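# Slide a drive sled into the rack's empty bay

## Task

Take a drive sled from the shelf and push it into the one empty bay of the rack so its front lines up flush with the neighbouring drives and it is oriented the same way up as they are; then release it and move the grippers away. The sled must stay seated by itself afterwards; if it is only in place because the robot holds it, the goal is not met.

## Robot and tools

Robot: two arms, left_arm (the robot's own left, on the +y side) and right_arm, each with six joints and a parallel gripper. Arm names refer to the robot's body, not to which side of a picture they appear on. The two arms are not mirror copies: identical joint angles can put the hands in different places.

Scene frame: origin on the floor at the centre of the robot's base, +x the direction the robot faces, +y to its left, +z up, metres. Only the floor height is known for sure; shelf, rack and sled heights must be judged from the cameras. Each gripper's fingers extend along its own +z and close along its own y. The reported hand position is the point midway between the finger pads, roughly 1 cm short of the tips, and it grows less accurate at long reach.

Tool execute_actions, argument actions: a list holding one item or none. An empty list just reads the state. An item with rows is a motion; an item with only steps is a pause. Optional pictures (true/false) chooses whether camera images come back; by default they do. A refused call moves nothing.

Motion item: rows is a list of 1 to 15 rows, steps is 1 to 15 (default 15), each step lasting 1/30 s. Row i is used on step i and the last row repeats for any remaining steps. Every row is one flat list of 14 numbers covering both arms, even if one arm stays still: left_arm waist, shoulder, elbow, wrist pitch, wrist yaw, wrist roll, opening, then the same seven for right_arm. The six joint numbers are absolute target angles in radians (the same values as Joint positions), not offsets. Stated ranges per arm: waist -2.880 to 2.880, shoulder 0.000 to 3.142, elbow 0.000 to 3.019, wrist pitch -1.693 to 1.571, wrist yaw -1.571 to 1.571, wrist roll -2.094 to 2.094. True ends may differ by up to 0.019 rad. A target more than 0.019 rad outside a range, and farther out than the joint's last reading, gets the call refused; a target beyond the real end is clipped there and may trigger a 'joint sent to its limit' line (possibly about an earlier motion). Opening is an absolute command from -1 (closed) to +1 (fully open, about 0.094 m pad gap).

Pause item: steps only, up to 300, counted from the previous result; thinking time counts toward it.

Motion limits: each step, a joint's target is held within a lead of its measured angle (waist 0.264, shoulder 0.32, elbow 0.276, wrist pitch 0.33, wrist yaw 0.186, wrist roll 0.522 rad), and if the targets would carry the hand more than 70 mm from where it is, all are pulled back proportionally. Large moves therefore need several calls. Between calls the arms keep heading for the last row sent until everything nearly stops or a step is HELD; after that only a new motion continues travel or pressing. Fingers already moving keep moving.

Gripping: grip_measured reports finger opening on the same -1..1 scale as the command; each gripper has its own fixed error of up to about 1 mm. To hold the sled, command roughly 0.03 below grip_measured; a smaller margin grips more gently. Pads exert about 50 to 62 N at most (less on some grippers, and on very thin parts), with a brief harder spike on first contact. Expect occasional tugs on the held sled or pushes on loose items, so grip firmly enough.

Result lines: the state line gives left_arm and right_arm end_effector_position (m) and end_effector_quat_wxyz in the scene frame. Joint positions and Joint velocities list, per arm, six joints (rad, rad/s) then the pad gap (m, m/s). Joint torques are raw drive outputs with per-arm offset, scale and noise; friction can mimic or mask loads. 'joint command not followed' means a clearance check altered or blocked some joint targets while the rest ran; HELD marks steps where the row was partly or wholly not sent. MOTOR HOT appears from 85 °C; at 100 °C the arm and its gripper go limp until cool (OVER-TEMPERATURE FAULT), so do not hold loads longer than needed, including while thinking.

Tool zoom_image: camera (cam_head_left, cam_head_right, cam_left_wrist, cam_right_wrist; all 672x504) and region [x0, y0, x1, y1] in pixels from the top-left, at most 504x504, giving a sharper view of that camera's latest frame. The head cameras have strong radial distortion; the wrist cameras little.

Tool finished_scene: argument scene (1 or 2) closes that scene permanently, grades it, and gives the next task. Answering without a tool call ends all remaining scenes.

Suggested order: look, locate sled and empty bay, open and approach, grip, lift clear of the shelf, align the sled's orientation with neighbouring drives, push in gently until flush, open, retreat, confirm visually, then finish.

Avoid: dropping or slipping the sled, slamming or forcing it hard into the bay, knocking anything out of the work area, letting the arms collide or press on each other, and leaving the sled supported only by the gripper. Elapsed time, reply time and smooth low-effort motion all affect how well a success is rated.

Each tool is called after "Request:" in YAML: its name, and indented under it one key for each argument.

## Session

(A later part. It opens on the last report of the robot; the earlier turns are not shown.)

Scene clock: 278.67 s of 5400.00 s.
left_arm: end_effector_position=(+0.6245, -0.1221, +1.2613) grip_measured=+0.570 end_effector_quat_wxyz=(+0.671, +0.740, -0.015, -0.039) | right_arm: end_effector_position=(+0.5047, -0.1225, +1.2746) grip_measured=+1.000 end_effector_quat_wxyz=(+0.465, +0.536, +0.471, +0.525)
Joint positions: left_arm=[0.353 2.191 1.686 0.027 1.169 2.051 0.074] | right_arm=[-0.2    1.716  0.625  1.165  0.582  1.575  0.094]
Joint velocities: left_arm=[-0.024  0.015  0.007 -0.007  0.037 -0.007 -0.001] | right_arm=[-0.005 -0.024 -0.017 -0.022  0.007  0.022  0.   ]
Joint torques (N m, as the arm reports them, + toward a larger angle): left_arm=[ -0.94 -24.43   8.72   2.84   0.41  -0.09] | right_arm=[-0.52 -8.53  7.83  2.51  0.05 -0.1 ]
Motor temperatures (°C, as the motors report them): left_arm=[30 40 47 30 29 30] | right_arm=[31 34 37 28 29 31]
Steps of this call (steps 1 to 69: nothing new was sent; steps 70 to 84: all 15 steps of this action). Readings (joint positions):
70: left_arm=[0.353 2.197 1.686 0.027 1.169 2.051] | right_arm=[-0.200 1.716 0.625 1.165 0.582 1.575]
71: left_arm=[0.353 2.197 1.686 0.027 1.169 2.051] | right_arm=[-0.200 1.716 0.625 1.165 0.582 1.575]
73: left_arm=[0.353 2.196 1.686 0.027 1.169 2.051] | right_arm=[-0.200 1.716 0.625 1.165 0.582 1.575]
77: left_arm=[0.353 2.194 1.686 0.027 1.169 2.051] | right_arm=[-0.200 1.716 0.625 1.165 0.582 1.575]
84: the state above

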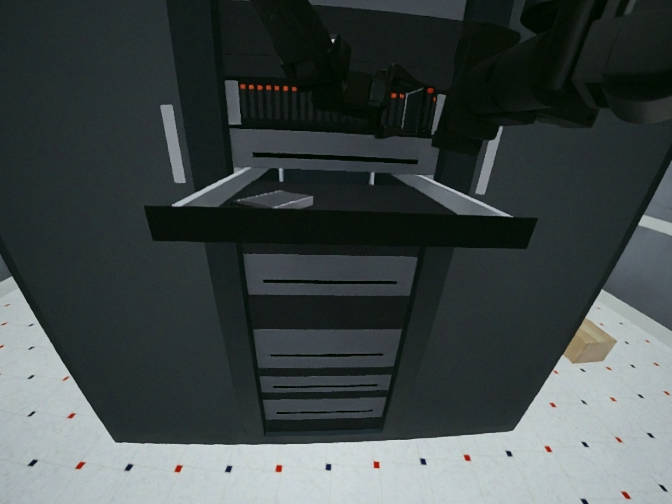

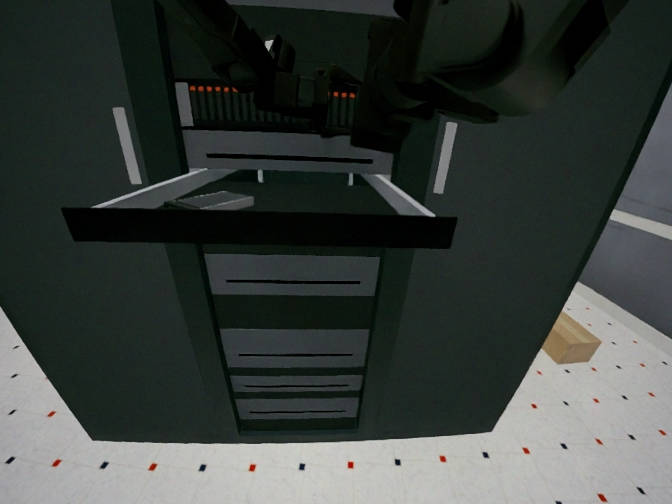

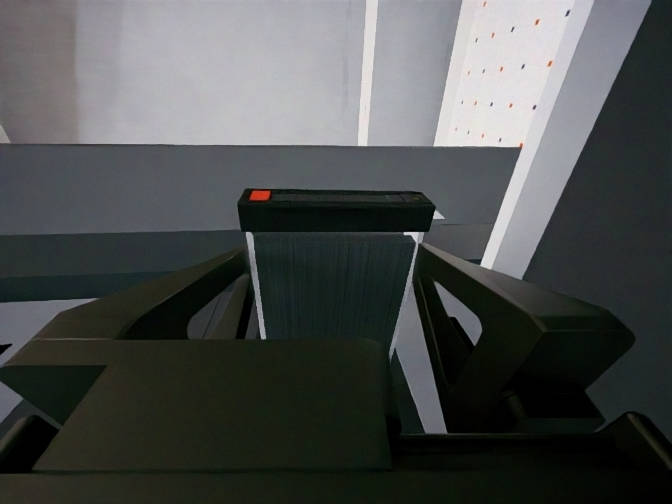

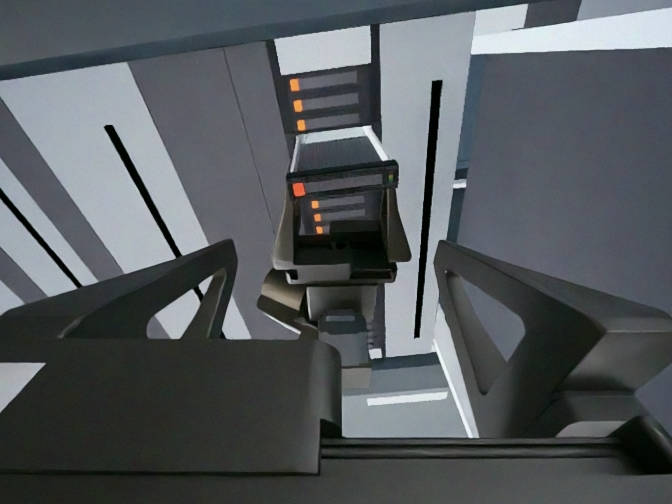

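Request:
execute_actions:
  actions:
    - {"rows": [[0.361,2.175,1.72,0.035,1.172,2.06,0.5,-0.215,1.72,0.66,1.19,0.585,1.585,1.0],[0.363,2.188,1.742,0.015,1.174,2.06,0.5,-0.215,1.72,0.66,1.19,0.585,1.585,1.0],[0.364,2.19,1.746,0.012,1.175,2.06,0.5,-0.215,1.72,0.66,1.19,0.585,1.585,1.0],[0.364,2.19,1.746,0.012,1.175,2.06,0.5,-0.215,1.72,0.66,1.19,0.585,1.585,1.0],[0.364,2.19,1.746,0.012,1.175,2.06,0.5,-0.215,1.72,0.66,1.19,0.585,1.585,1.0],[0.364,2.191,1.749,0.011,1.175,2.06,0.5,-0.215,1.72,0.66,1.19,0.585,1.585,1.0],[0.365,2.192,1.752,0.009,1.176,2.06,0.5,-0.215,1.72,0.66,1.19,0.585,1.585,1.0],[0.365,2.194,1.755,0.008,1.176,2.06,0.5,-0.215,1.72,0.66,1.19,0.585,1.585,1.0],[0.366,2.195,1.758,0.006,1.177,2.06,0.5,-0.215,1.72,0.66,1.19,0.585,1.585,1.0],[0.366,2.196,1.761,0.005,1.177,2.06,0.5,-0.215,1.72,0.66,1.19,0.585,1.585,1.0]], "steps": 15}

Request:
zoom_image:
  camera: "cam_right_wrist"
  region: [270, 70, 420, 210]

Scene clock: 281.73 s of 5400.00 s.
left_arm: end_effector_position=(+0.6281, -0.1205, +1.2623) grip_measured=+0.570 end_effector_quat_wxyz=(+0.672, +0.740, -0.014, -0.039) | right_arm: end_effector_position=(+0.5047, -0.1225, +1.2746) grip_measured=+1.000 end_effector_quat_wxyz=(+0.465, +0.536, +0.471, +0.525)
Joint positions: left_arm=[0.357 2.195 1.696 0.021 1.171 2.051 0.074] | right_arm=[-0.2    1.716  0.625  1.165  0.582  1.575  0.094]
Joint velocities: left_arm=[ 0.005  0.024  0.012 -0.012  0.007  0.051 -0.001] | right_arm=[-0.005 -0.005 -0.007  0.007 -0.007  0.051  0.   ]
Joint torques (N m, as the arm reports them, + toward a larger angle): left_arm=[ -0.39 -21.23  12.49   0.97   0.72  -0.08] | right_arm=[-0.59 -8.52  7.83  2.53  0.05 -0.09]
Motor temperatures (°C, as the motors report them): left_arm=[30 41 46 30 29 30] | right_arm=[31 34 36 28 29 31]
Steps of this call (steps 1 to 15: the robot went on to your last target; steps 16 to 77: nothing new was sent; steps 78 to 92: all 15 steps of this action). Readings (joint positions):
78: left_arm=[0.353 2.191 1.686 0.027 1.169 2.051] | right_arm=[-0.200 1.716 0.625 1.165 0.582 1.575]
79: left_arm=[0.353 2.191 1.686 0.027 1.169 2.051] | right_arm=[-0.200 1.716 0.625 1.165 0.582 1.575]
81: left_arm=[0.354 2.191 1.686 0.027 1.169 2.051] | right_arm=[-0.200 1.716 0.625 1.165 0.582 1.575]
85: left_arm=[0.355 2.191 1.687 0.026 1.169 2.051] | right_arm=[-0.200 1.716 0.625 1.165 0.582 1.575]
92: the state above

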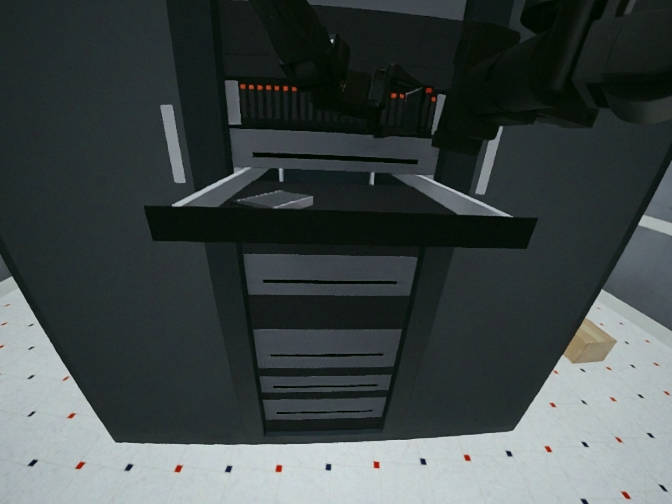

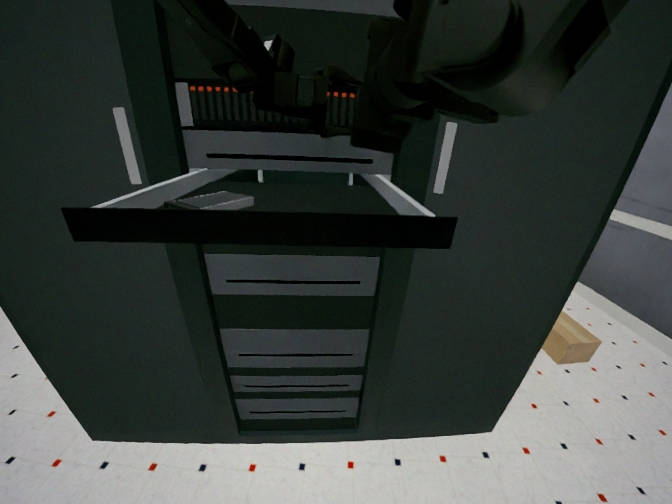

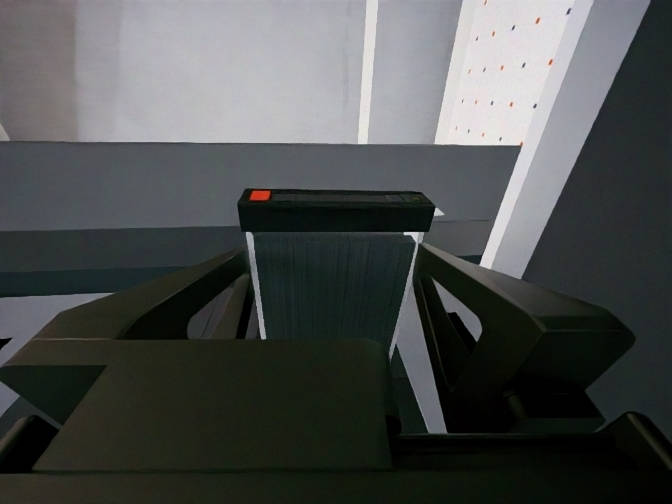

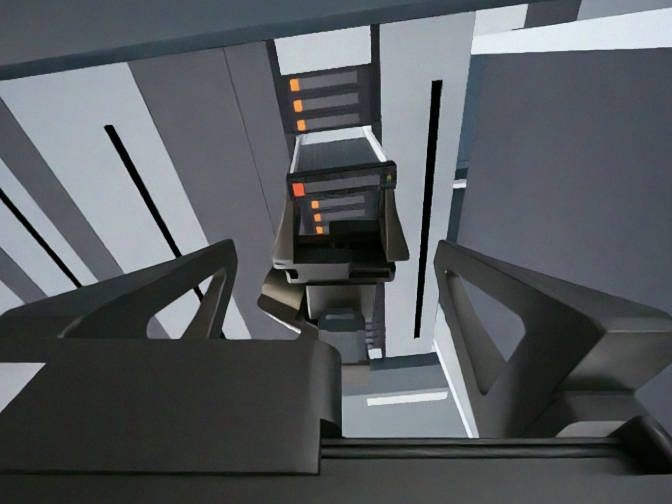

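Region (270, 70, 420, 210) of cam_right_wrist's 672x504 image, scaled by 3.360, with more detail than that image has; it fills the top 470 rows of this view, and the rest is white.

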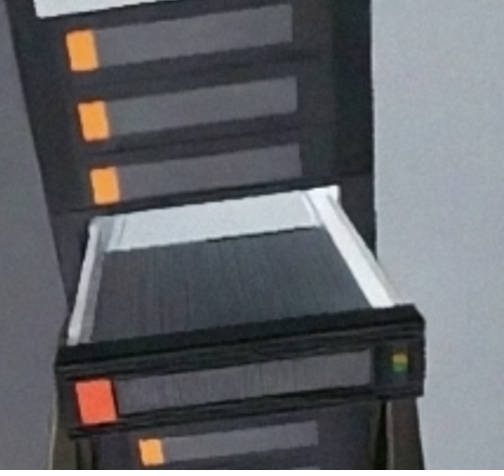

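Request:
execute_actions:
  actions: []

Scene clock: 284.47 s of 5400.00 s.
left_arm: end_effector_position=(+0.6281, -0.1205, +1.2623) grip_measured=+0.570 end_effector_quat_wxyz=(+0.672, +0.740, -0.014, -0.039) | right_arm: end_effector_position=(+0.5047, -0.1225, +1.2746) grip_measured=+1.000 end_effector_quat_wxyz=(+0.465, +0.536, +0.471, +0.525)
Joint positions: left_arm=[0.357 2.195 1.696 0.021 1.171 2.051 0.074] | right_arm=[-0.2    1.716  0.625  1.165  0.582  1.575  0.094]
Joint velocities: left_arm=[-0.005 -0.015 -0.007 -0.017 -0.066  0.095  0.   ] | right_arm=[-0.005 -0.015 -0.002 -0.032 -0.037  0.007  0.   ]
Joint torques (N m, as the arm reports them, + toward a larger angle): left_arm=[ -0.66 -21.16  12.72   0.94   0.76  -0.05] | right_arm=[-0.53 -8.49  7.82  2.53  0.06 -0.09]
Motor temperatures (°C, as the motors report them): left_arm=[30 41 46 30 29 30] | right_arm=[30 34 36 28 29 31]
Steps of this call (steps 1 to 15: the robot went on to your last target; steps 16 to 82: nothing new was sent). Readings (joint positions):
1: left_arm=[0.357 2.195 1.696 0.021 1.171 2.051] | right_arm=[-0.200 1.716 0.625 1.165 0.582 1.575]
2: left_arm=[0.357 2.195 1.696 0.021 1.171 2.051] | right_arm=[-0.200 1.716 0.625 1.165 0.582 1.575]
4: left_arm=[0.357 2.195 1.696 0.021 1.171 2.051] | right_arm=[-0.200 1.716 0.625 1.165 0.582 1.575]
8: left_arm=[0.357 2.195 1.696 0.021 1.171 2.051] | right_arm=[-0.200 1.716 0.625 1.165 0.582 1.575]
82: the state above
All arms were judged still, so your last target was given up. Only a new action makes them travel on or press farther. Fingers that are still opening or closing keep moving.

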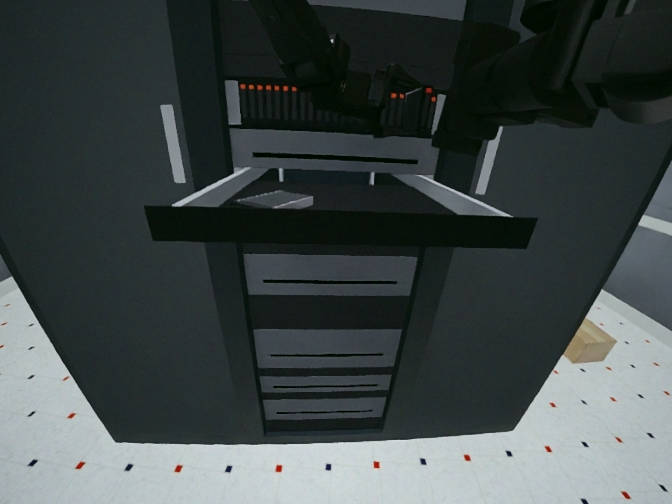

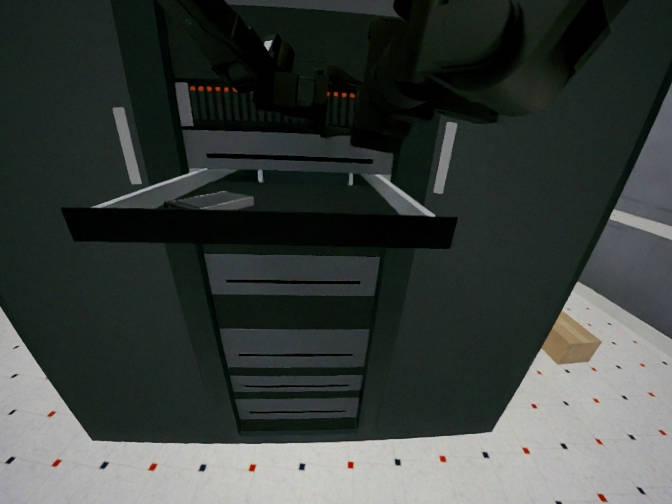

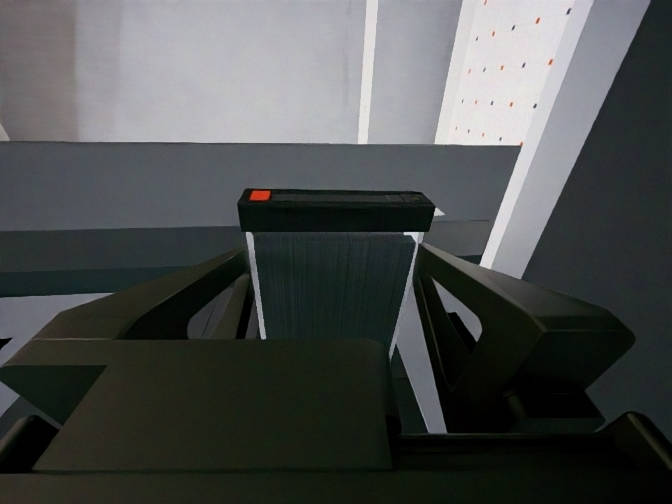

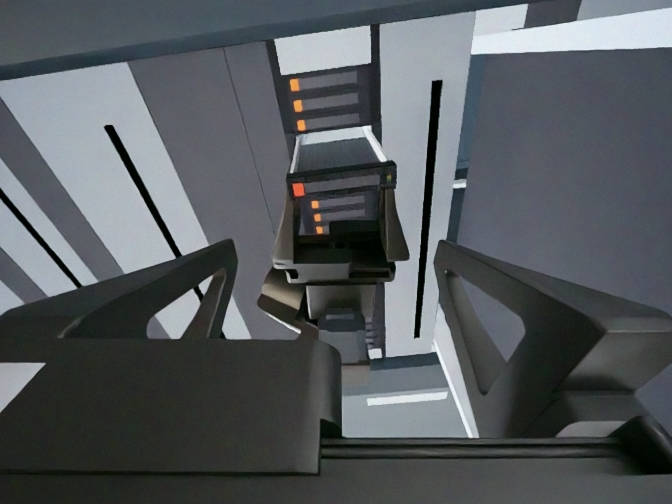

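Request:
zoom_image:
  camera: "cam_right_wrist"
  region: [270, 70, 420, 210]

Region (270, 70, 420, 210) of cam_right_wrist's 672x504 image, scaled by 3.360, with more detail than that image has; it fills the top 470 rows of this view, and the rest is white.

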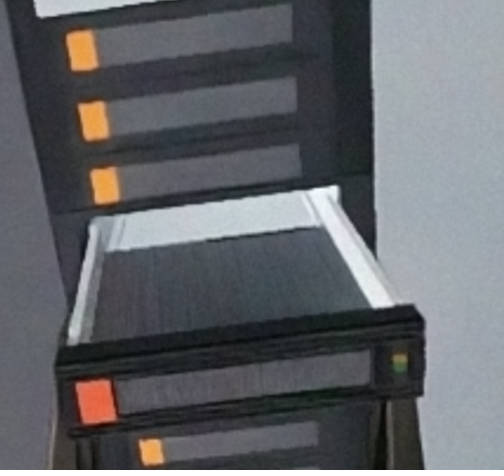

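Request:
zoom_image:
  camera: "cam_right_wrist"
  region: [280, 100, 340, 160]

Request:
zoom_image:
  camera: "cam_right_wrist"
  region: [340, 95, 400, 155]

Region (280, 100, 340, 160) of cam_right_wrist's 672x504 image, scaled by 8.400, with more detail than that image has.

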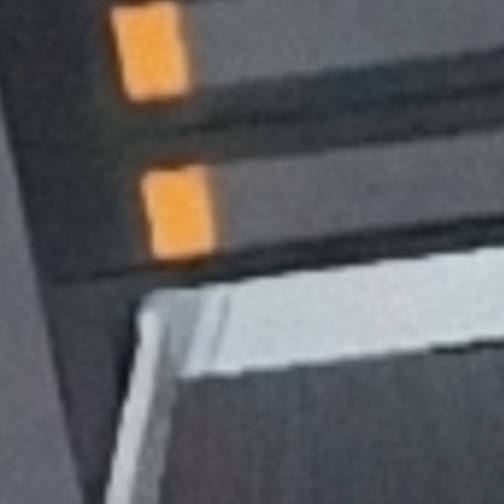

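Region (340, 95, 400, 155) of cam_right_wrist's 672x504 image, scaled by 8.400, with more detail than that image has.

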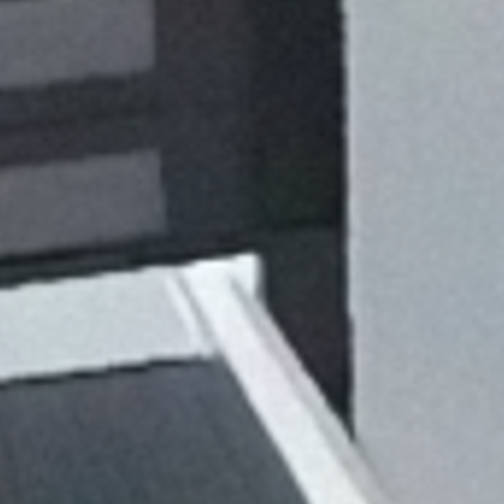

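Request:
execute_actions:
  actions:
    - {"rows": [[0.3672,2.199,1.768,0.001,1.178,2.06,0.5,-0.215,1.72,0.66,1.19,0.585,1.585,1.0],[0.3672,2.199,1.768,0.001,1.178,2.06,0.5,-0.215,1.72,0.66,1.19,0.585,1.585,1.0],[0.3672,2.199,1.768,0.001,1.178,2.06,0.5,-0.215,1.72,0.66,1.19,0.585,1.585,1.0],[0.3672,2.199,1.768,0.001,1.178,2.06,0.5,-0.215,1.72,0.66,1.19,0.585,1.585,1.0],[0.3672,2.199,1.768,0.001,1.178,2.06,0.5,-0.215,1.72,0.66,1.19,0.585,1.585,1.0],[0.3684,2.2025,1.775,-0.003,1.179,2.06,0.5,-0.215,1.72,0.66,1.19,0.585,1.585,1.0],[0.3684,2.2025,1.775,-0.003,1.179,2.06,0.5,-0.215,1.72,0.66,1.19,0.585,1.585,1.0],[0.3684,2.2025,1.775,-0.003,1.179,2.06,0.5,-0.215,1.72,0.66,1.19,0.585,1.585,1.0],[0.3684,2.2025,1.775,-0.003,1.179,2.06,0.5,-0.215,1.72,0.66,1.19,0.585,1.585,1.0],[0.3684,2.2025,1.775,-0.003,1.179,2.06,0.5,-0.215,1.72,0.66,1.19,0.585,1.585,1.0],[0.3695,2.2055,1.782,-0.0065,1.18,2.06,0.5,-0.215,1.72,0.66,1.19,0.585,1.585,1.0]], "steps": 15}
  pictures: false

Request:
execute_actions:
  actions:
    - {"steps": 20}

Scene clock: 292.10 s of 5400.00 s.
left_arm: end_effector_position=(+0.6277, -0.1205, +1.2622) grip_measured=+0.570 end_effector_quat_wxyz=(+0.671, +0.740, -0.013, -0.041) | right_arm: end_effector_position=(+0.5047, -0.1225, +1.2746) grip_measured=+1.000 end_effector_quat_wxyz=(+0.465, +0.536, +0.471, +0.525)
Joint positions: left_arm=[0.357 2.195 1.697 0.016 1.173 2.051 0.074] | right_arm=[-0.2    1.716  0.625  1.165  0.582  1.575  0.094]
Joint velocities: left_arm=[-0.005 -0.005 -0.002  0.002 -0.007  0.007 -0.   ] | right_arm=[ 0.005 -0.015  0.002  0.012 -0.007 -0.007  0.   ]
Joint torques (N m, as the arm reports them, + toward a larger angle): left_arm=[ -0.35 -20.31  14.01   0.78   0.82  -0.03] | right_arm=[-0.63 -8.5   7.84  2.54  0.05 -0.1 ]
Motor temperatures (°C, as the motors report them): left_arm=[30 41 47 30 29 30] | right_arm=[30 34 36 28 29 31]
Steps of this call (steps 1 to 90: nothing new was sent; then 4.13 s passed at rest; steps 91 to 105: all 15 steps of this action). Readings (joint positions):
91: left_arm=[0.357 2.195 1.696 0.020 1.171 2.051] | right_arm=[-0.200 1.716 0.625 1.165 0.582 1.575]
92: left_arm=[0.357 2.195 1.696 0.020 1.171 2.051] | right_arm=[-0.200 1.716 0.625 1.165 0.582 1.575]
94: left_arm=[0.357 2.195 1.696 0.019 1.171 2.051] | right_arm=[-0.200 1.716 0.625 1.165 0.582 1.575]
98: left_arm=[0.357 2.195 1.697 0.018 1.172 2.051] | right_arm=[-0.200 1.716 0.625 1.165 0.582 1.575]
105: the state above

Scene clock: 292.77 s of 5400.00 s.
left_arm: end_effector_position=(+0.6277, -0.1205, +1.2622) grip_measured=+0.570 end_effector_quat_wxyz=(+0.671, +0.740, -0.013, -0.041) | right_arm: end_effector_position=(+0.5047, -0.1225, +1.2746) grip_measured=+1.000 end_effector_quat_wxyz=(+0.465, +0.536, +0.471, +0.525)
Joint positions: left_arm=[0.357 2.195 1.697 0.016 1.173 2.051 0.074] | right_arm=[-0.2    1.716  0.625  1.165  0.582  1.575  0.094]
Joint velocities: left_arm=[ 0.005 -0.015 -0.007 -0.002 -0.037 -0.007 -0.   ] | right_arm=[-0.005 -0.015  0.007 -0.002 -0.022  0.051  0.   ]
Joint torques (N m, as the arm reports them, + toward a larger angle): left_arm=[ -0.74 -20.29  14.08   0.8    0.79  -0.04] | right_arm=[-0.59 -8.51  7.81  2.53  0.06 -0.09]
Motor temperatures (°C, as the motors report them): left_arm=[30 41 47 30 29 30] | right_arm=[30 34 36 28 29 31]
Steps of this call (steps 1 to 15: the robot went on to your last target; steps 16 to 20: nothing new was sent). Readings (joint positions):
1: left_arm=[0.357 2.195 1.697 0.016 1.173 2.051] | right_arm=[-0.200 1.716 0.625 1.165 0.582 1.575]
2: left_arm=[0.357 2.195 1.697 0.016 1.173 2.051] | right_arm=[-0.200 1.716 0.625 1.165 0.582 1.575]
4: left_arm=[0.357 2.195 1.697 0.016 1.173 2.051] | right_arm=[-0.200 1.716 0.625 1.165 0.582 1.575]
8: left_arm=[0.357 2.195 1.697 0.016 1.173 2.051] | right_arm=[-0.200 1.716 0.625 1.165 0.582 1.575]
20: the state above
All arms were judged still, so your last target was given up. Only a new action makes them travel on or press farther. Fingers that are still opening or closing keep moving.

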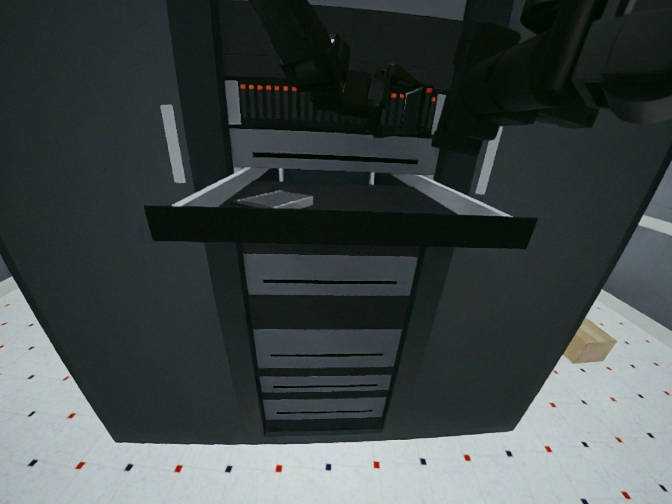

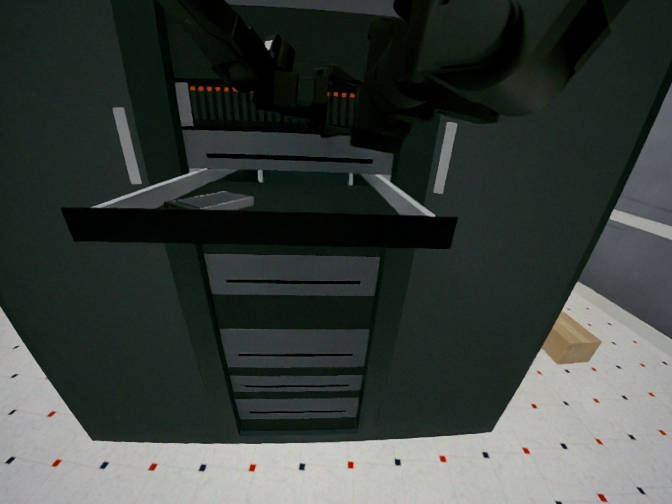

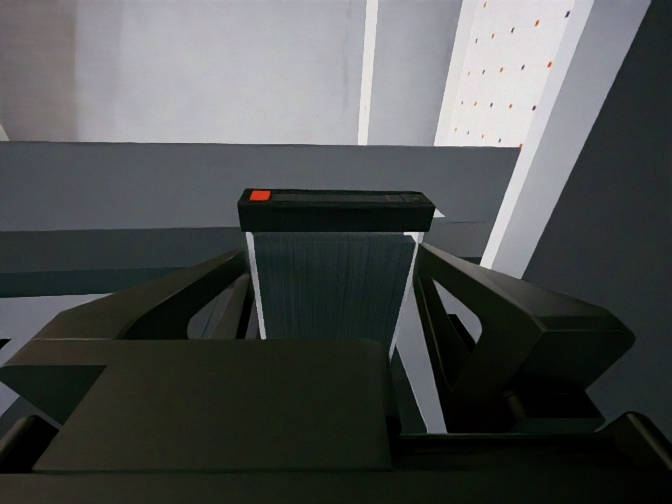

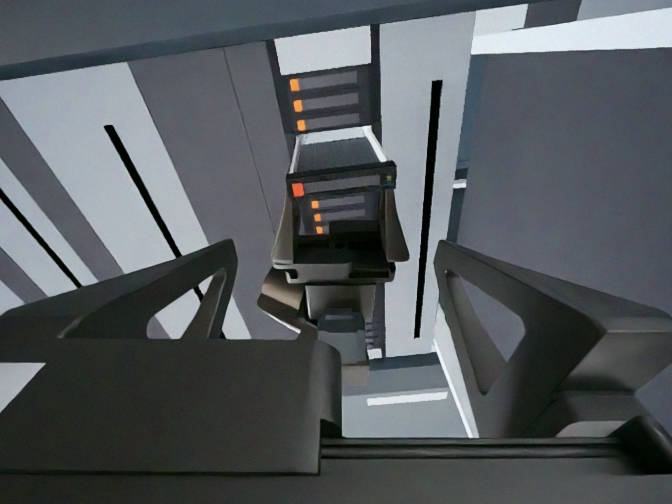

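Request:
execute_actions:
  actions:
    - {"rows": [[0.3695,2.207,1.782,-0.0065,1.18,2.06,0.5,-0.215,1.72,0.66,1.19,0.585,1.585,1.0],[0.3695,2.208,1.782,-0.0065,1.18,2.06,0.5,-0.215,1.72,0.66,1.19,0.585,1.585,1.0],[0.3695,2.209,1.782,-0.0065,1.18,2.06,0.5,-0.215,1.72,0.66,1.19,0.585,1.585,1.0],[0.3695,2.210,1.782,-0.0065,1.18,2.06,0.5,-0.215,1.72,0.66,1.19,0.585,1.585,1.0],[0.3695,2.211,1.782,-0.0065,1.18,2.06,0.5,-0.215,1.72,0.66,1.19,0.585,1.585,1.0],[0.3695,2.212,1.782,-0.0065,1.18,2.06,0.5,-0.215,1.72,0.66,1.19,0.585,1.585,1.0],[0.3695,2.213,1.782,-0.0065,1.18,2.06,0.5,-0.215,1.72,0.66,1.19,0.585,1.585,1.0],[0.3695,2.214,1.782,-0.0065,1.18,2.06,0.5,-0.215,1.72,0.66,1.19,0.585,1.585,1.0],[0.3695,2.215,1.782,-0.0065,1.18,2.06,0.5,-0.215,1.72,0.66,1.19,0.585,1.585,1.0]], "steps": 15}
  pictures: false

Scene clock: 302.23 s of 5400.00 s.
left_arm: end_effector_position=(+0.6276, -0.1205, +1.2622) grip_measured=+0.570 end_effector_quat_wxyz=(+0.672, +0.740, -0.013, -0.041) | right_arm: end_effector_position=(+0.5047, -0.1225, +1.2746) grip_measured=+1.000 end_effector_quat_wxyz=(+0.465, +0.536, +0.471, +0.525)
Joint positions: left_arm=[0.357 2.195 1.697 0.016 1.174 2.051 0.074] | right_arm=[-0.2    1.716  0.625  1.165  0.582  1.575  0.094]
Joint velocities: left_arm=[ 0.005  0.005 -0.007 -0.002 -0.022  0.037  0.   ] | right_arm=[-0.005 -0.015 -0.007  0.007 -0.051 -0.007  0.   ]
Joint torques (N m, as the arm reports them, + toward a larger angle): left_arm=[ -0.16 -19.56  13.97   0.66   0.79  -0.07] | right_arm=[-0.59 -8.47  7.84  2.53  0.05 -0.1 ]
Motor temperatures (°C, as the motors report them): left_arm=[30 41 48 30 30 30] | right_arm=[30 34 36 28 29 31]
Steps of this call (steps 1 to 90: nothing new was sent; then 5.97 s passed at rest; steps 91 to 105: all 15 steps of this action). Readings (joint positions):
91: left_arm=[0.357 2.195 1.697 0.016 1.173 2.051] | right_arm=[-0.200 1.716 0.625 1.165 0.582 1.575]
92: left_arm=[0.357 2.195 1.697 0.016 1.173 2.051] | right_arm=[-0.200 1.716 0.625 1.165 0.582 1.575]
94: left_arm=[0.357 2.195 1.697 0.016 1.173 2.051] | right_arm=[-0.200 1.716 0.625 1.165 0.582 1.575]
98: left_arm=[0.357 2.195 1.697 0.016 1.174 2.051] | right_arm=[-0.200 1.716 0.625 1.165 0.582 1.575]
105: the state above

Request:
execute_actions:
  actions:
    - {"rows": [[0.3695,2.217,1.782,-0.0065,1.18,2.06,0.5,-0.215,1.72,0.66,1.19,0.585,1.585,1.0],[0.3695,2.219,1.782,-0.0065,1.18,2.06,0.5,-0.215,1.72,0.66,1.19,0.585,1.585,1.0],[0.3695,2.221,1.782,-0.0065,1.18,2.06,0.5,-0.215,1.72,0.66,1.19,0.585,1.585,1.0],[0.3695,2.223,1.782,-0.0065,1.18,2.06,0.5,-0.215,1.72,0.66,1.19,0.585,1.585,1.0],[0.3695,2.225,1.782,-0.0065,1.18,2.06,0.5,-0.215,1.72,0.66,1.19,0.585,1.585,1.0],[0.3695,2.227,1.782,-0.0065,1.18,2.06,0.5,-0.215,1.72,0.66,1.19,0.585,1.585,1.0],[0.3695,2.229,1.782,-0.0065,1.18,2.06,0.5,-0.215,1.72,0.66,1.19,0.585,1.585,1.0]], "steps": 15}
  pictures: false

Scene clock: 303.93 s of 5400.00 s.
left_arm: end_effector_position=(+0.6261, -0.1260, +1.2554) grip_measured=+0.570 end_effector_quat_wxyz=(+0.671, +0.740, -0.014, -0.046) | right_arm: end_effector_position=(+0.5047, -0.1225, +1.2746) grip_measured=+1.000 end_effector_quat_wxyz=(+0.465, +0.536, +0.471, +0.525)
Joint positions: left_arm=[0.351 2.21  1.705 0.016 1.174 2.051 0.074] | right_arm=[-0.2    1.716  0.625  1.165  0.582  1.575  0.094]
Joint velocities: left_arm=[-0.015  0.015  0.007  0.002 -0.007 -0.037  0.   ] | right_arm=[-0.005 -0.015 -0.017 -0.007 -0.051 -0.037  0.   ]
Joint torques (N m, as the arm reports them, + toward a larger angle): left_arm=[ -0.36 -20.    13.47   0.68   0.8   -0.07] | right_arm=[-0.52 -8.52  7.83  2.54  0.05 -0.09]
Motor temperatures (°C, as the motors report them): left_arm=[30 41 48 30 30 30] | right_arm=[30 34 36 28 29 31]
Steps of this call (steps 1 to 15: the robot went on to your last target; steps 16 to 36: nothing new was sent; steps 37 to 51: all 15 steps of this action). Readings (joint positions):
37: left_arm=[0.357 2.195 1.697 0.016 1.174 2.051] | right_arm=[-0.200 1.716 0.625 1.165 0.582 1.575]
38: left_arm=[0.357 2.195 1.697 0.016 1.174 2.051] | right_arm=[-0.200 1.716 0.625 1.165 0.582 1.575]
40: left_arm=[0.357 2.196 1.698 0.016 1.174 2.051] | right_arm=[-0.200 1.716 0.625 1.165 0.582 1.575]
44: left_arm=[0.354 2.201 1.702 0.016 1.174 2.051] | right_arm=[-0.200 1.716 0.625 1.165 0.582 1.575]
51: the state above

Request:
execute_actions:
  actions: []

Request:
zoom_image:
  camera: "cam_right_wrist"
  region: [270, 70, 420, 210]

Scene clock: 304.60 s of 5400.00 s.
left_arm: end_effector_position=(+0.6262, -0.1261, +1.2553) grip_measured=+0.570 end_effector_quat_wxyz=(+0.671, +0.740, -0.014, -0.046) | right_arm: end_effector_position=(+0.5047, -0.1225, +1.2746) grip_measured=+1.000 end_effector_quat_wxyz=(+0.465, +0.536, +0.471, +0.525)
Joint positions: left_arm=[0.351 2.21  1.706 0.016 1.174 2.051 0.074] | right_arm=[-0.2    1.716  0.625  1.165  0.582  1.575  0.094]
Joint velocities: left_arm=[-0.015 -0.005 -0.007 -0.002 -0.022  0.037  0.   ] | right_arm=[-0.005 -0.005 -0.012  0.012 -0.051 -0.007  0.   ]
Joint torques (N m, as the arm reports them, + toward a larger angle): left_arm=[  0.04 -19.62  13.39   0.59   0.75  -0.06] | right_arm=[-0.63 -8.5   7.83  2.53  0.05 -0.09]
Motor temperatures (°C, as the motors report them): left_arm=[30 41 48 30 30 30] | right_arm=[30 34 36 28 29 31]
Steps of this call (steps 1 to 15: the robot went on to your last target; steps 16 to 20: nothing new was sent). Readings (joint positions):
1: left_arm=[0.351 2.210 1.705 0.016 1.174 2.051] | right_arm=[-0.200 1.716 0.625 1.165 0.582 1.575]
2: left_arm=[0.351 2.210 1.706 0.016 1.174 2.051] | right_arm=[-0.200 1.716 0.625 1.165 0.582 1.575]
4: left_arm=[0.351 2.210 1.706 0.016 1.174 2.051] | right_arm=[-0.200 1.716 0.625 1.165 0.582 1.575]
8: left_arm=[0.351 2.210 1.706 0.016 1.174 2.051] | right_arm=[-0.200 1.716 0.625 1.165 0.582 1.575]
20: the state above
All arms were judged still, so your last target was given up. Only a new action makes them travel on or press farther. Fingers that are still opening or closing keep moving.

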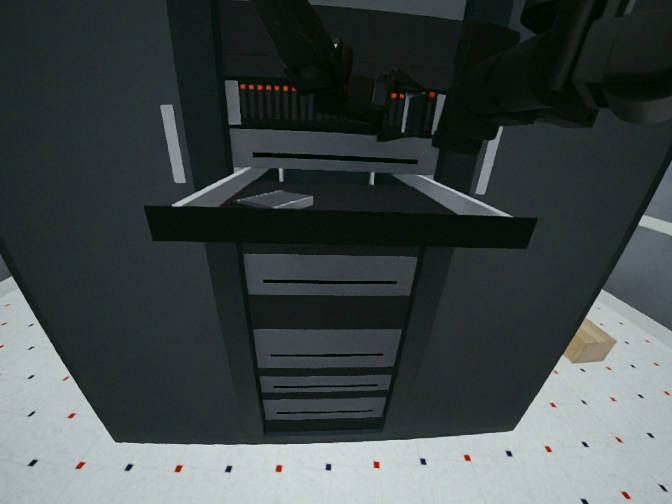

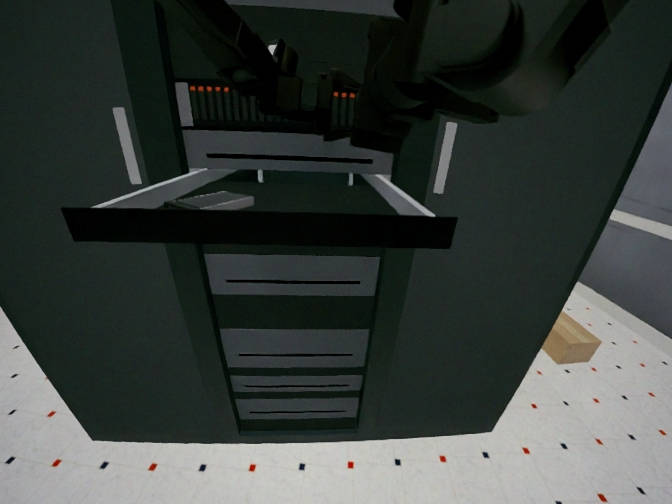

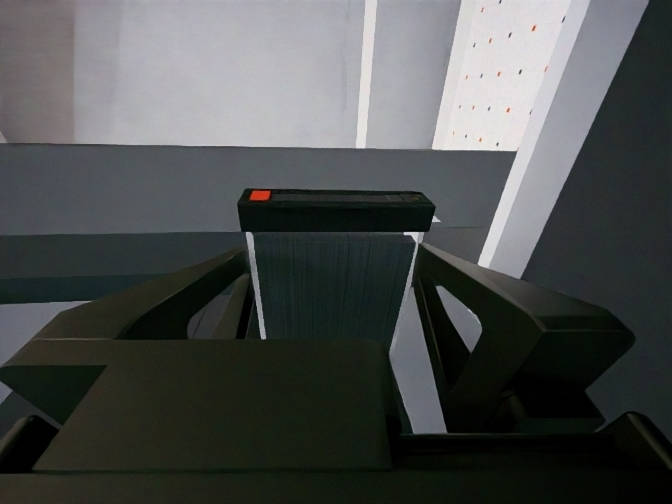

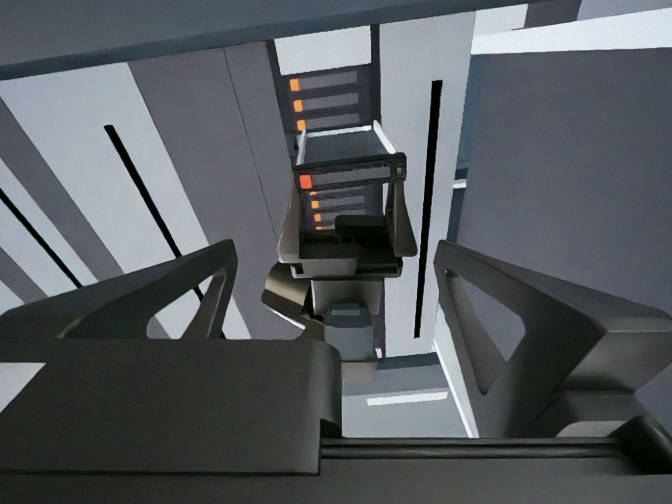

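Region (270, 70, 420, 210) of cam_right_wrist's 672x504 image, scaled by 3.360, with more detail than that image has; it fills the top 470 rows of this view, and the rest is white.

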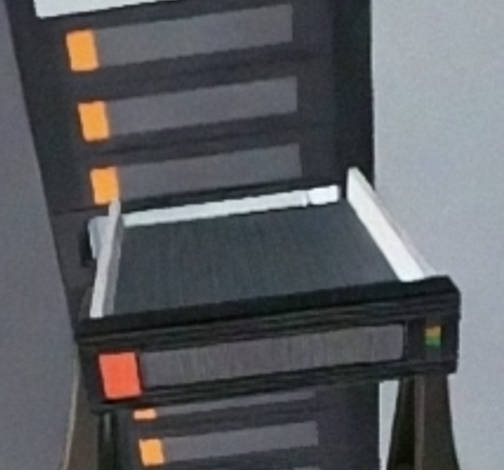

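Request:
execute_actions:
  actions:
    - {"rows": [[0.3605,2.20,1.74,0.02,1.17,2.06,0.5,-0.215,1.72,0.66,1.19,0.585,1.585,1.0],[0.3605,2.19,1.72,0.03,1.168,2.06,0.5,-0.215,1.72,0.66,1.19,0.585,1.585,1.0],[0.3605,2.18,1.705,0.04,1.166,2.06,0.5,-0.215,1.72,0.66,1.19,0.585,1.585,1.0],[0.3605,2.17,1.70,0.05,1.164,2.06,0.5,-0.215,1.72,0.66,1.19,0.585,1.585,1.0],[0.3605,2.16,1.70,0.058,1.164,2.06,0.5,-0.215,1.72,0.66,1.19,0.585,1.585,1.0],[0.3605,2.15,1.70,0.058,1.164,2.06,0.5,-0.215,1.72,0.66,1.19,0.585,1.585,1.0],[0.3605,2.145,1.70,0.058,1.164,2.06,0.5,-0.215,1.72,0.66,1.19,0.585,1.585,1.0]], "steps": 15}
  pictures: false

Request:
execute_actions:
  actions:
    - {"steps": 20}
  pictures: false

Scene clock: 310.60 s of 5400.00 s.
left_arm: end_effector_position=(+0.6253, -0.1206, +1.2666) grip_measured=+0.570 end_effector_quat_wxyz=(+0.672, +0.740, -0.015, -0.036) | right_arm: end_effector_position=(+0.5047, -0.1225, +1.2746) grip_measured=+1.000 end_effector_quat_wxyz=(+0.465, +0.536, +0.471, +0.525)
Joint positions: left_arm=[0.354 2.182 1.684 0.025 1.165 2.051 0.074] | right_arm=[-0.2    1.716  0.625  1.165  0.582  1.575  0.094]
Joint velocities: left_arm=[-0.005 -0.063 -0.012  0.017  0.022 -0.051  0.001] | right_arm=[-0.005  0.005  0.012  0.002  0.066  0.007  0.   ]
Joint torques (N m, as the arm reports them, + toward a larger angle): left_arm=[ -1.53 -24.01   9.02   3.05   0.43  -0.06] | right_arm=[-0.66 -8.51  7.82  2.54  0.05 -0.1 ]
Motor temperatures (°C, as the motors report them): left_arm=[30 41 49 30 30 30] | right_arm=[30 34 36 28 29 31]
Steps of this call (steps 1 to 90: nothing new was sent; then 2.50 s passed at rest; steps 91 to 105: all 15 steps of this action). Readings (joint positions):
91: left_arm=[0.350 2.210 1.706 0.016 1.173 2.051] | right_arm=[-0.200 1.716 0.625 1.165 0.582 1.575]
92: left_arm=[0.350 2.210 1.705 0.016 1.171 2.051] | right_arm=[-0.200 1.716 0.625 1.165 0.582 1.575]
94: left_arm=[0.350 2.209 1.701 0.016 1.167 2.051] | right_arm=[-0.200 1.716 0.625 1.165 0.582 1.575]
98: left_arm=[0.353 2.201 1.685 0.021 1.165 2.051] | right_arm=[-0.200 1.716 0.625 1.165 0.582 1.575]
105: the state above

Scene clock: 311.27 s of 5400.00 s.
left_arm: end_effector_position=(+0.6255, -0.1202, +1.2704) grip_measured=+0.570 end_effector_quat_wxyz=(+0.672, +0.739, -0.016, -0.033) | right_arm: end_effector_position=(+0.5047, -0.1225, +1.2746) grip_measured=+1.000 end_effector_quat_wxyz=(+0.465, +0.536, +0.471, +0.525)
Joint positions: left_arm=[0.354 2.177 1.684 0.026 1.165 2.051 0.074] | right_arm=[-0.2    1.716  0.625  1.165  0.582  1.575  0.094]
Joint velocities: left_arm=[-0.005 -0.005 -0.002  0.002 -0.007  0.007 -0.001] | right_arm=[-0.005 -0.024 -0.007  0.002  0.007  0.066  0.   ]
Joint torques (N m, as the arm reports them, + toward a larger angle): left_arm=[ -0.77 -24.32   8.9    2.81   0.42  -0.05] | right_arm=[-0.6  -8.53  7.83  2.53  0.05 -0.1 ]
Motor temperatures (°C, as the motors report them): left_arm=[30 41 48 30 30 30] | right_arm=[30 34 36 28 29 31]
Steps of this call (steps 1 to 15: the robot went on to your last target; steps 16 to 20: nothing new was sent). Readings (joint positions):
1: left_arm=[0.354 2.180 1.684 0.025 1.165 2.051] | right_arm=[-0.200 1.716 0.625 1.165 0.582 1.575]
2: left_arm=[0.354 2.178 1.684 0.026 1.165 2.051] | right_arm=[-0.200 1.716 0.625 1.165 0.582 1.575]
4: left_arm=[0.354 2.177 1.684 0.026 1.165 2.051] | right_arm=[-0.200 1.716 0.625 1.165 0.582 1.575]
8: left_arm=[0.354 2.177 1.684 0.026 1.165 2.051] | right_arm=[-0.200 1.716 0.625 1.165 0.582 1.575]
20: the state above
All arms were judged still, so your last target was given up. Only a new action makes them travel on or press farther. Fingers that are still opening or closing keep moving.

Request:
execute_actions:
  actions:
    - {"rows": [[0.352,2.16,1.70,0.058,1.164,2.06,0.5,-0.215,1.72,0.66,1.19,0.585,1.585,1.0],[0.346,2.17,1.70,0.058,1.164,2.06,0.5,-0.215,1.72,0.66,1.19,0.585,1.585,1.0],[0.342,2.178,1.70,0.058,1.164,2.06,0.5,-0.215,1.72,0.66,1.19,0.585,1.585,1.0],[0.3395,2.181,1.70,0.058,1.164,2.06,0.5,-0.215,1.72,0.66,1.19,0.585,1.585,1.0],[0.3385,2.184,1.70,0.058,1.164,2.06,0.5,-0.215,1.72,0.66,1.19,0.585,1.585,1.0],[0.3385,2.186,1.70,0.058,1.164,2.06,0.5,-0.215,1.72,0.66,1.19,0.585,1.585,1.0],[0.3385,2.187,1.70,0.058,1.164,2.06,0.5,-0.215,1.72,0.66,1.19,0.585,1.585,1.0]], "steps": 15}
  pictures: false

Request:
execute_actions:
  actions:
    - {"steps": 20}

Request:
zoom_image:
  camera: "cam_right_wrist"
  region: [270, 70, 420, 210]

Scene clock: 316.30 s of 5400.00 s.
left_arm: end_effector_position=(+0.6234, -0.1234, +1.2623) grip_measured=+0.570 end_effector_quat_wxyz=(+0.671, +0.741, -0.015, -0.039) | right_arm: end_effector_position=(+0.5047, -0.1225, +1.2746) grip_measured=+1.000 end_effector_quat_wxyz=(+0.465, +0.536, +0.471, +0.525)
Joint positions: left_arm=[0.351 2.188 1.684 0.026 1.165 2.051 0.074] | right_arm=[-0.2    1.716  0.625  1.165  0.582  1.575  0.094]
Joint velocities: left_arm=[ 0.005  0.024  0.002  0.007  0.007 -0.022 -0.001] | right_arm=[-0.005 -0.024  0.002 -0.007  0.037 -0.037  0.   ]
Joint torques (N m, as the arm reports them, + toward a larger angle): left_arm=[ -1.14 -21.32   9.18   2.74   0.45  -0.02] | right_arm=[-0.62 -8.51  7.85  2.53  0.05 -0.09]
Motor temperatures (°C, as the motors report them): left_arm=[30 41 47 30 29 30] | right_arm=[30 34 36 28 29 31]
Steps of this call (steps 1 to 90: nothing new was sent; then 1.53 s passed at rest; steps 91 to 105: all 15 steps of this action). Readings (joint positions):
91: left_arm=[0.354 2.177 1.684 0.026 1.165 2.051] | right_arm=[-0.200 1.716 0.625 1.165 0.582 1.575]
92: left_arm=[0.354 2.177 1.684 0.026 1.165 2.051] | right_arm=[-0.200 1.716 0.625 1.165 0.582 1.575]
94: left_arm=[0.354 2.177 1.684 0.026 1.165 2.051] | right_arm=[-0.200 1.716 0.625 1.165 0.582 1.575]
98: left_arm=[0.353 2.180 1.684 0.026 1.165 2.051] | right_arm=[-0.200 1.716 0.625 1.165 0.582 1.575]
105: the state above

Scene clock: 316.97 s of 5400.00 s.
left_arm: end_effector_position=(+0.6234, -0.1234, +1.2618) grip_measured=+0.570 end_effector_quat_wxyz=(+0.671, +0.741, -0.014, -0.039) | right_arm: end_effector_position=(+0.5047, -0.1225, +1.2746) grip_measured=+1.000 end_effector_quat_wxyz=(+0.465, +0.536, +0.471, +0.525)
Joint positions: left_arm=[0.351 2.189 1.684 0.026 1.165 2.051 0.074] | right_arm=[-0.2    1.716  0.625  1.165  0.582  1.575  0.094]
Joint velocities: left_arm=[-0.005 -0.005  0.017 -0.002 -0.051  0.066  0.   ] | right_arm=[-0.005  0.005  0.002 -0.017  0.022 -0.037  0.   ]
Joint torques (N m, as the arm reports them, + toward a larger angle): left_arm=[ -2.12 -21.48   9.14   2.79   0.47  -0.05] | right_arm=[-0.54 -8.53  7.84  2.53  0.05 -0.1 ]
Motor temperatures (°C, as the motors report them): left_arm=[30 41 47 30 29 30] | right_arm=[30 34 36 28 29 31]
Steps of this call (steps 1 to 15: the robot went on to your last target; steps 16 to 20: nothing new was sent). Readings (joint positions):
1: left_arm=[0.351 2.189 1.684 0.026 1.165 2.051] | right_arm=[-0.200 1.716 0.625 1.165 0.582 1.575]
2: left_arm=[0.351 2.189 1.684 0.026 1.165 2.051] | right_arm=[-0.200 1.716 0.625 1.165 0.582 1.575]
4: left_arm=[0.351 2.189 1.684 0.026 1.165 2.051] | right_arm=[-0.200 1.716 0.625 1.165 0.582 1.575]
8: left_arm=[0.351 2.189 1.684 0.026 1.165 2.051] | right_arm=[-0.200 1.716 0.625 1.165 0.582 1.575]
20: the state above
All arms were judged still, so your last target was given up. Only a new action makes them travel on or press farther. Fingers that are still opening or closing keep moving.

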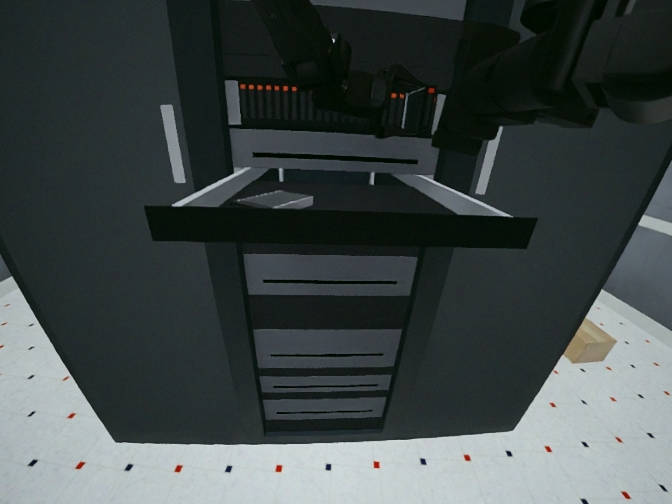

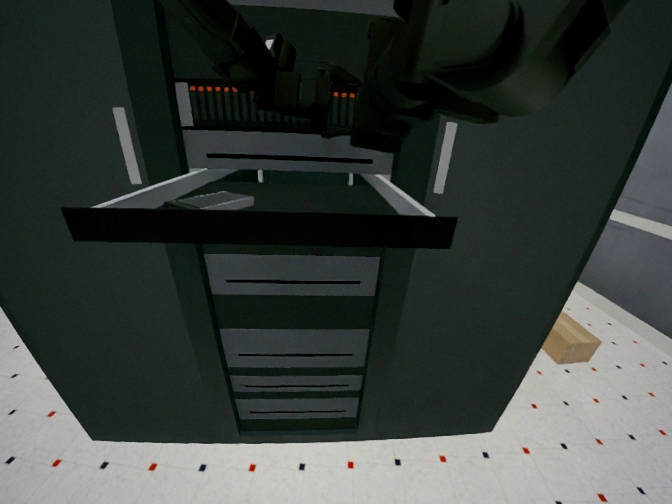

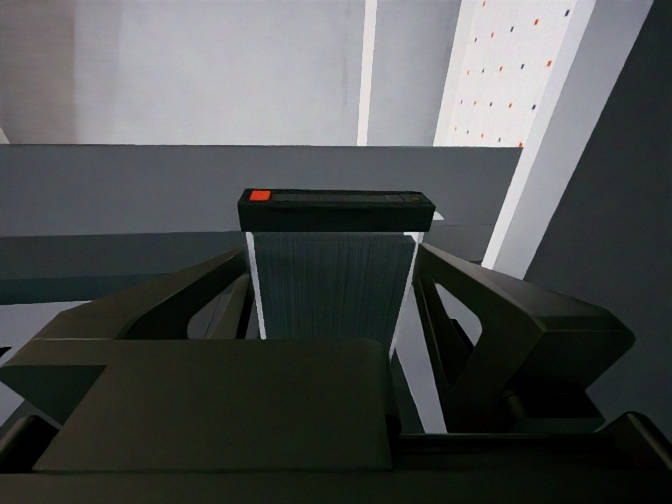

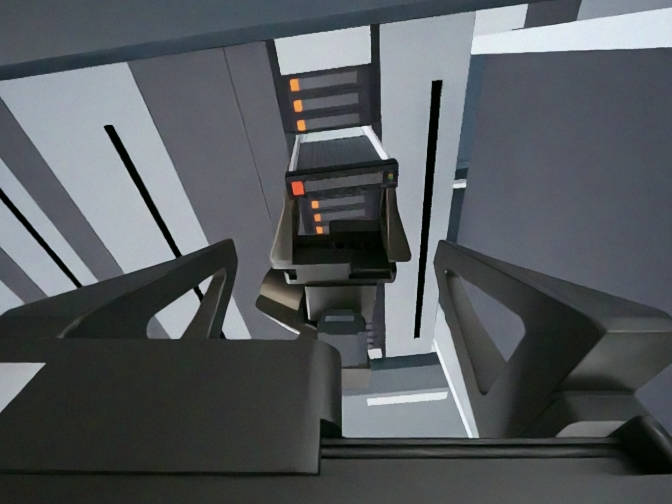

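Region (270, 70, 420, 210) of cam_right_wrist's 672x504 image, scaled by 3.360, with more detail than that image has; it fills the top 470 rows of this view, and the rest is white.

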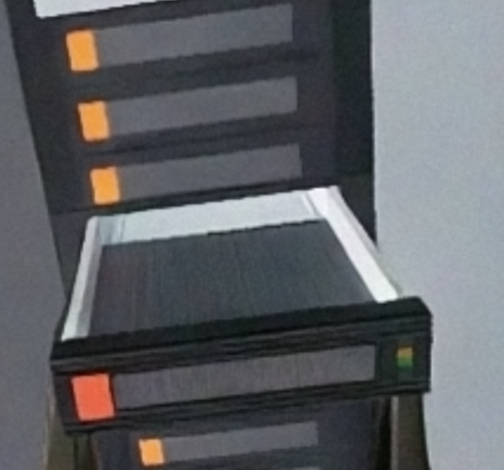

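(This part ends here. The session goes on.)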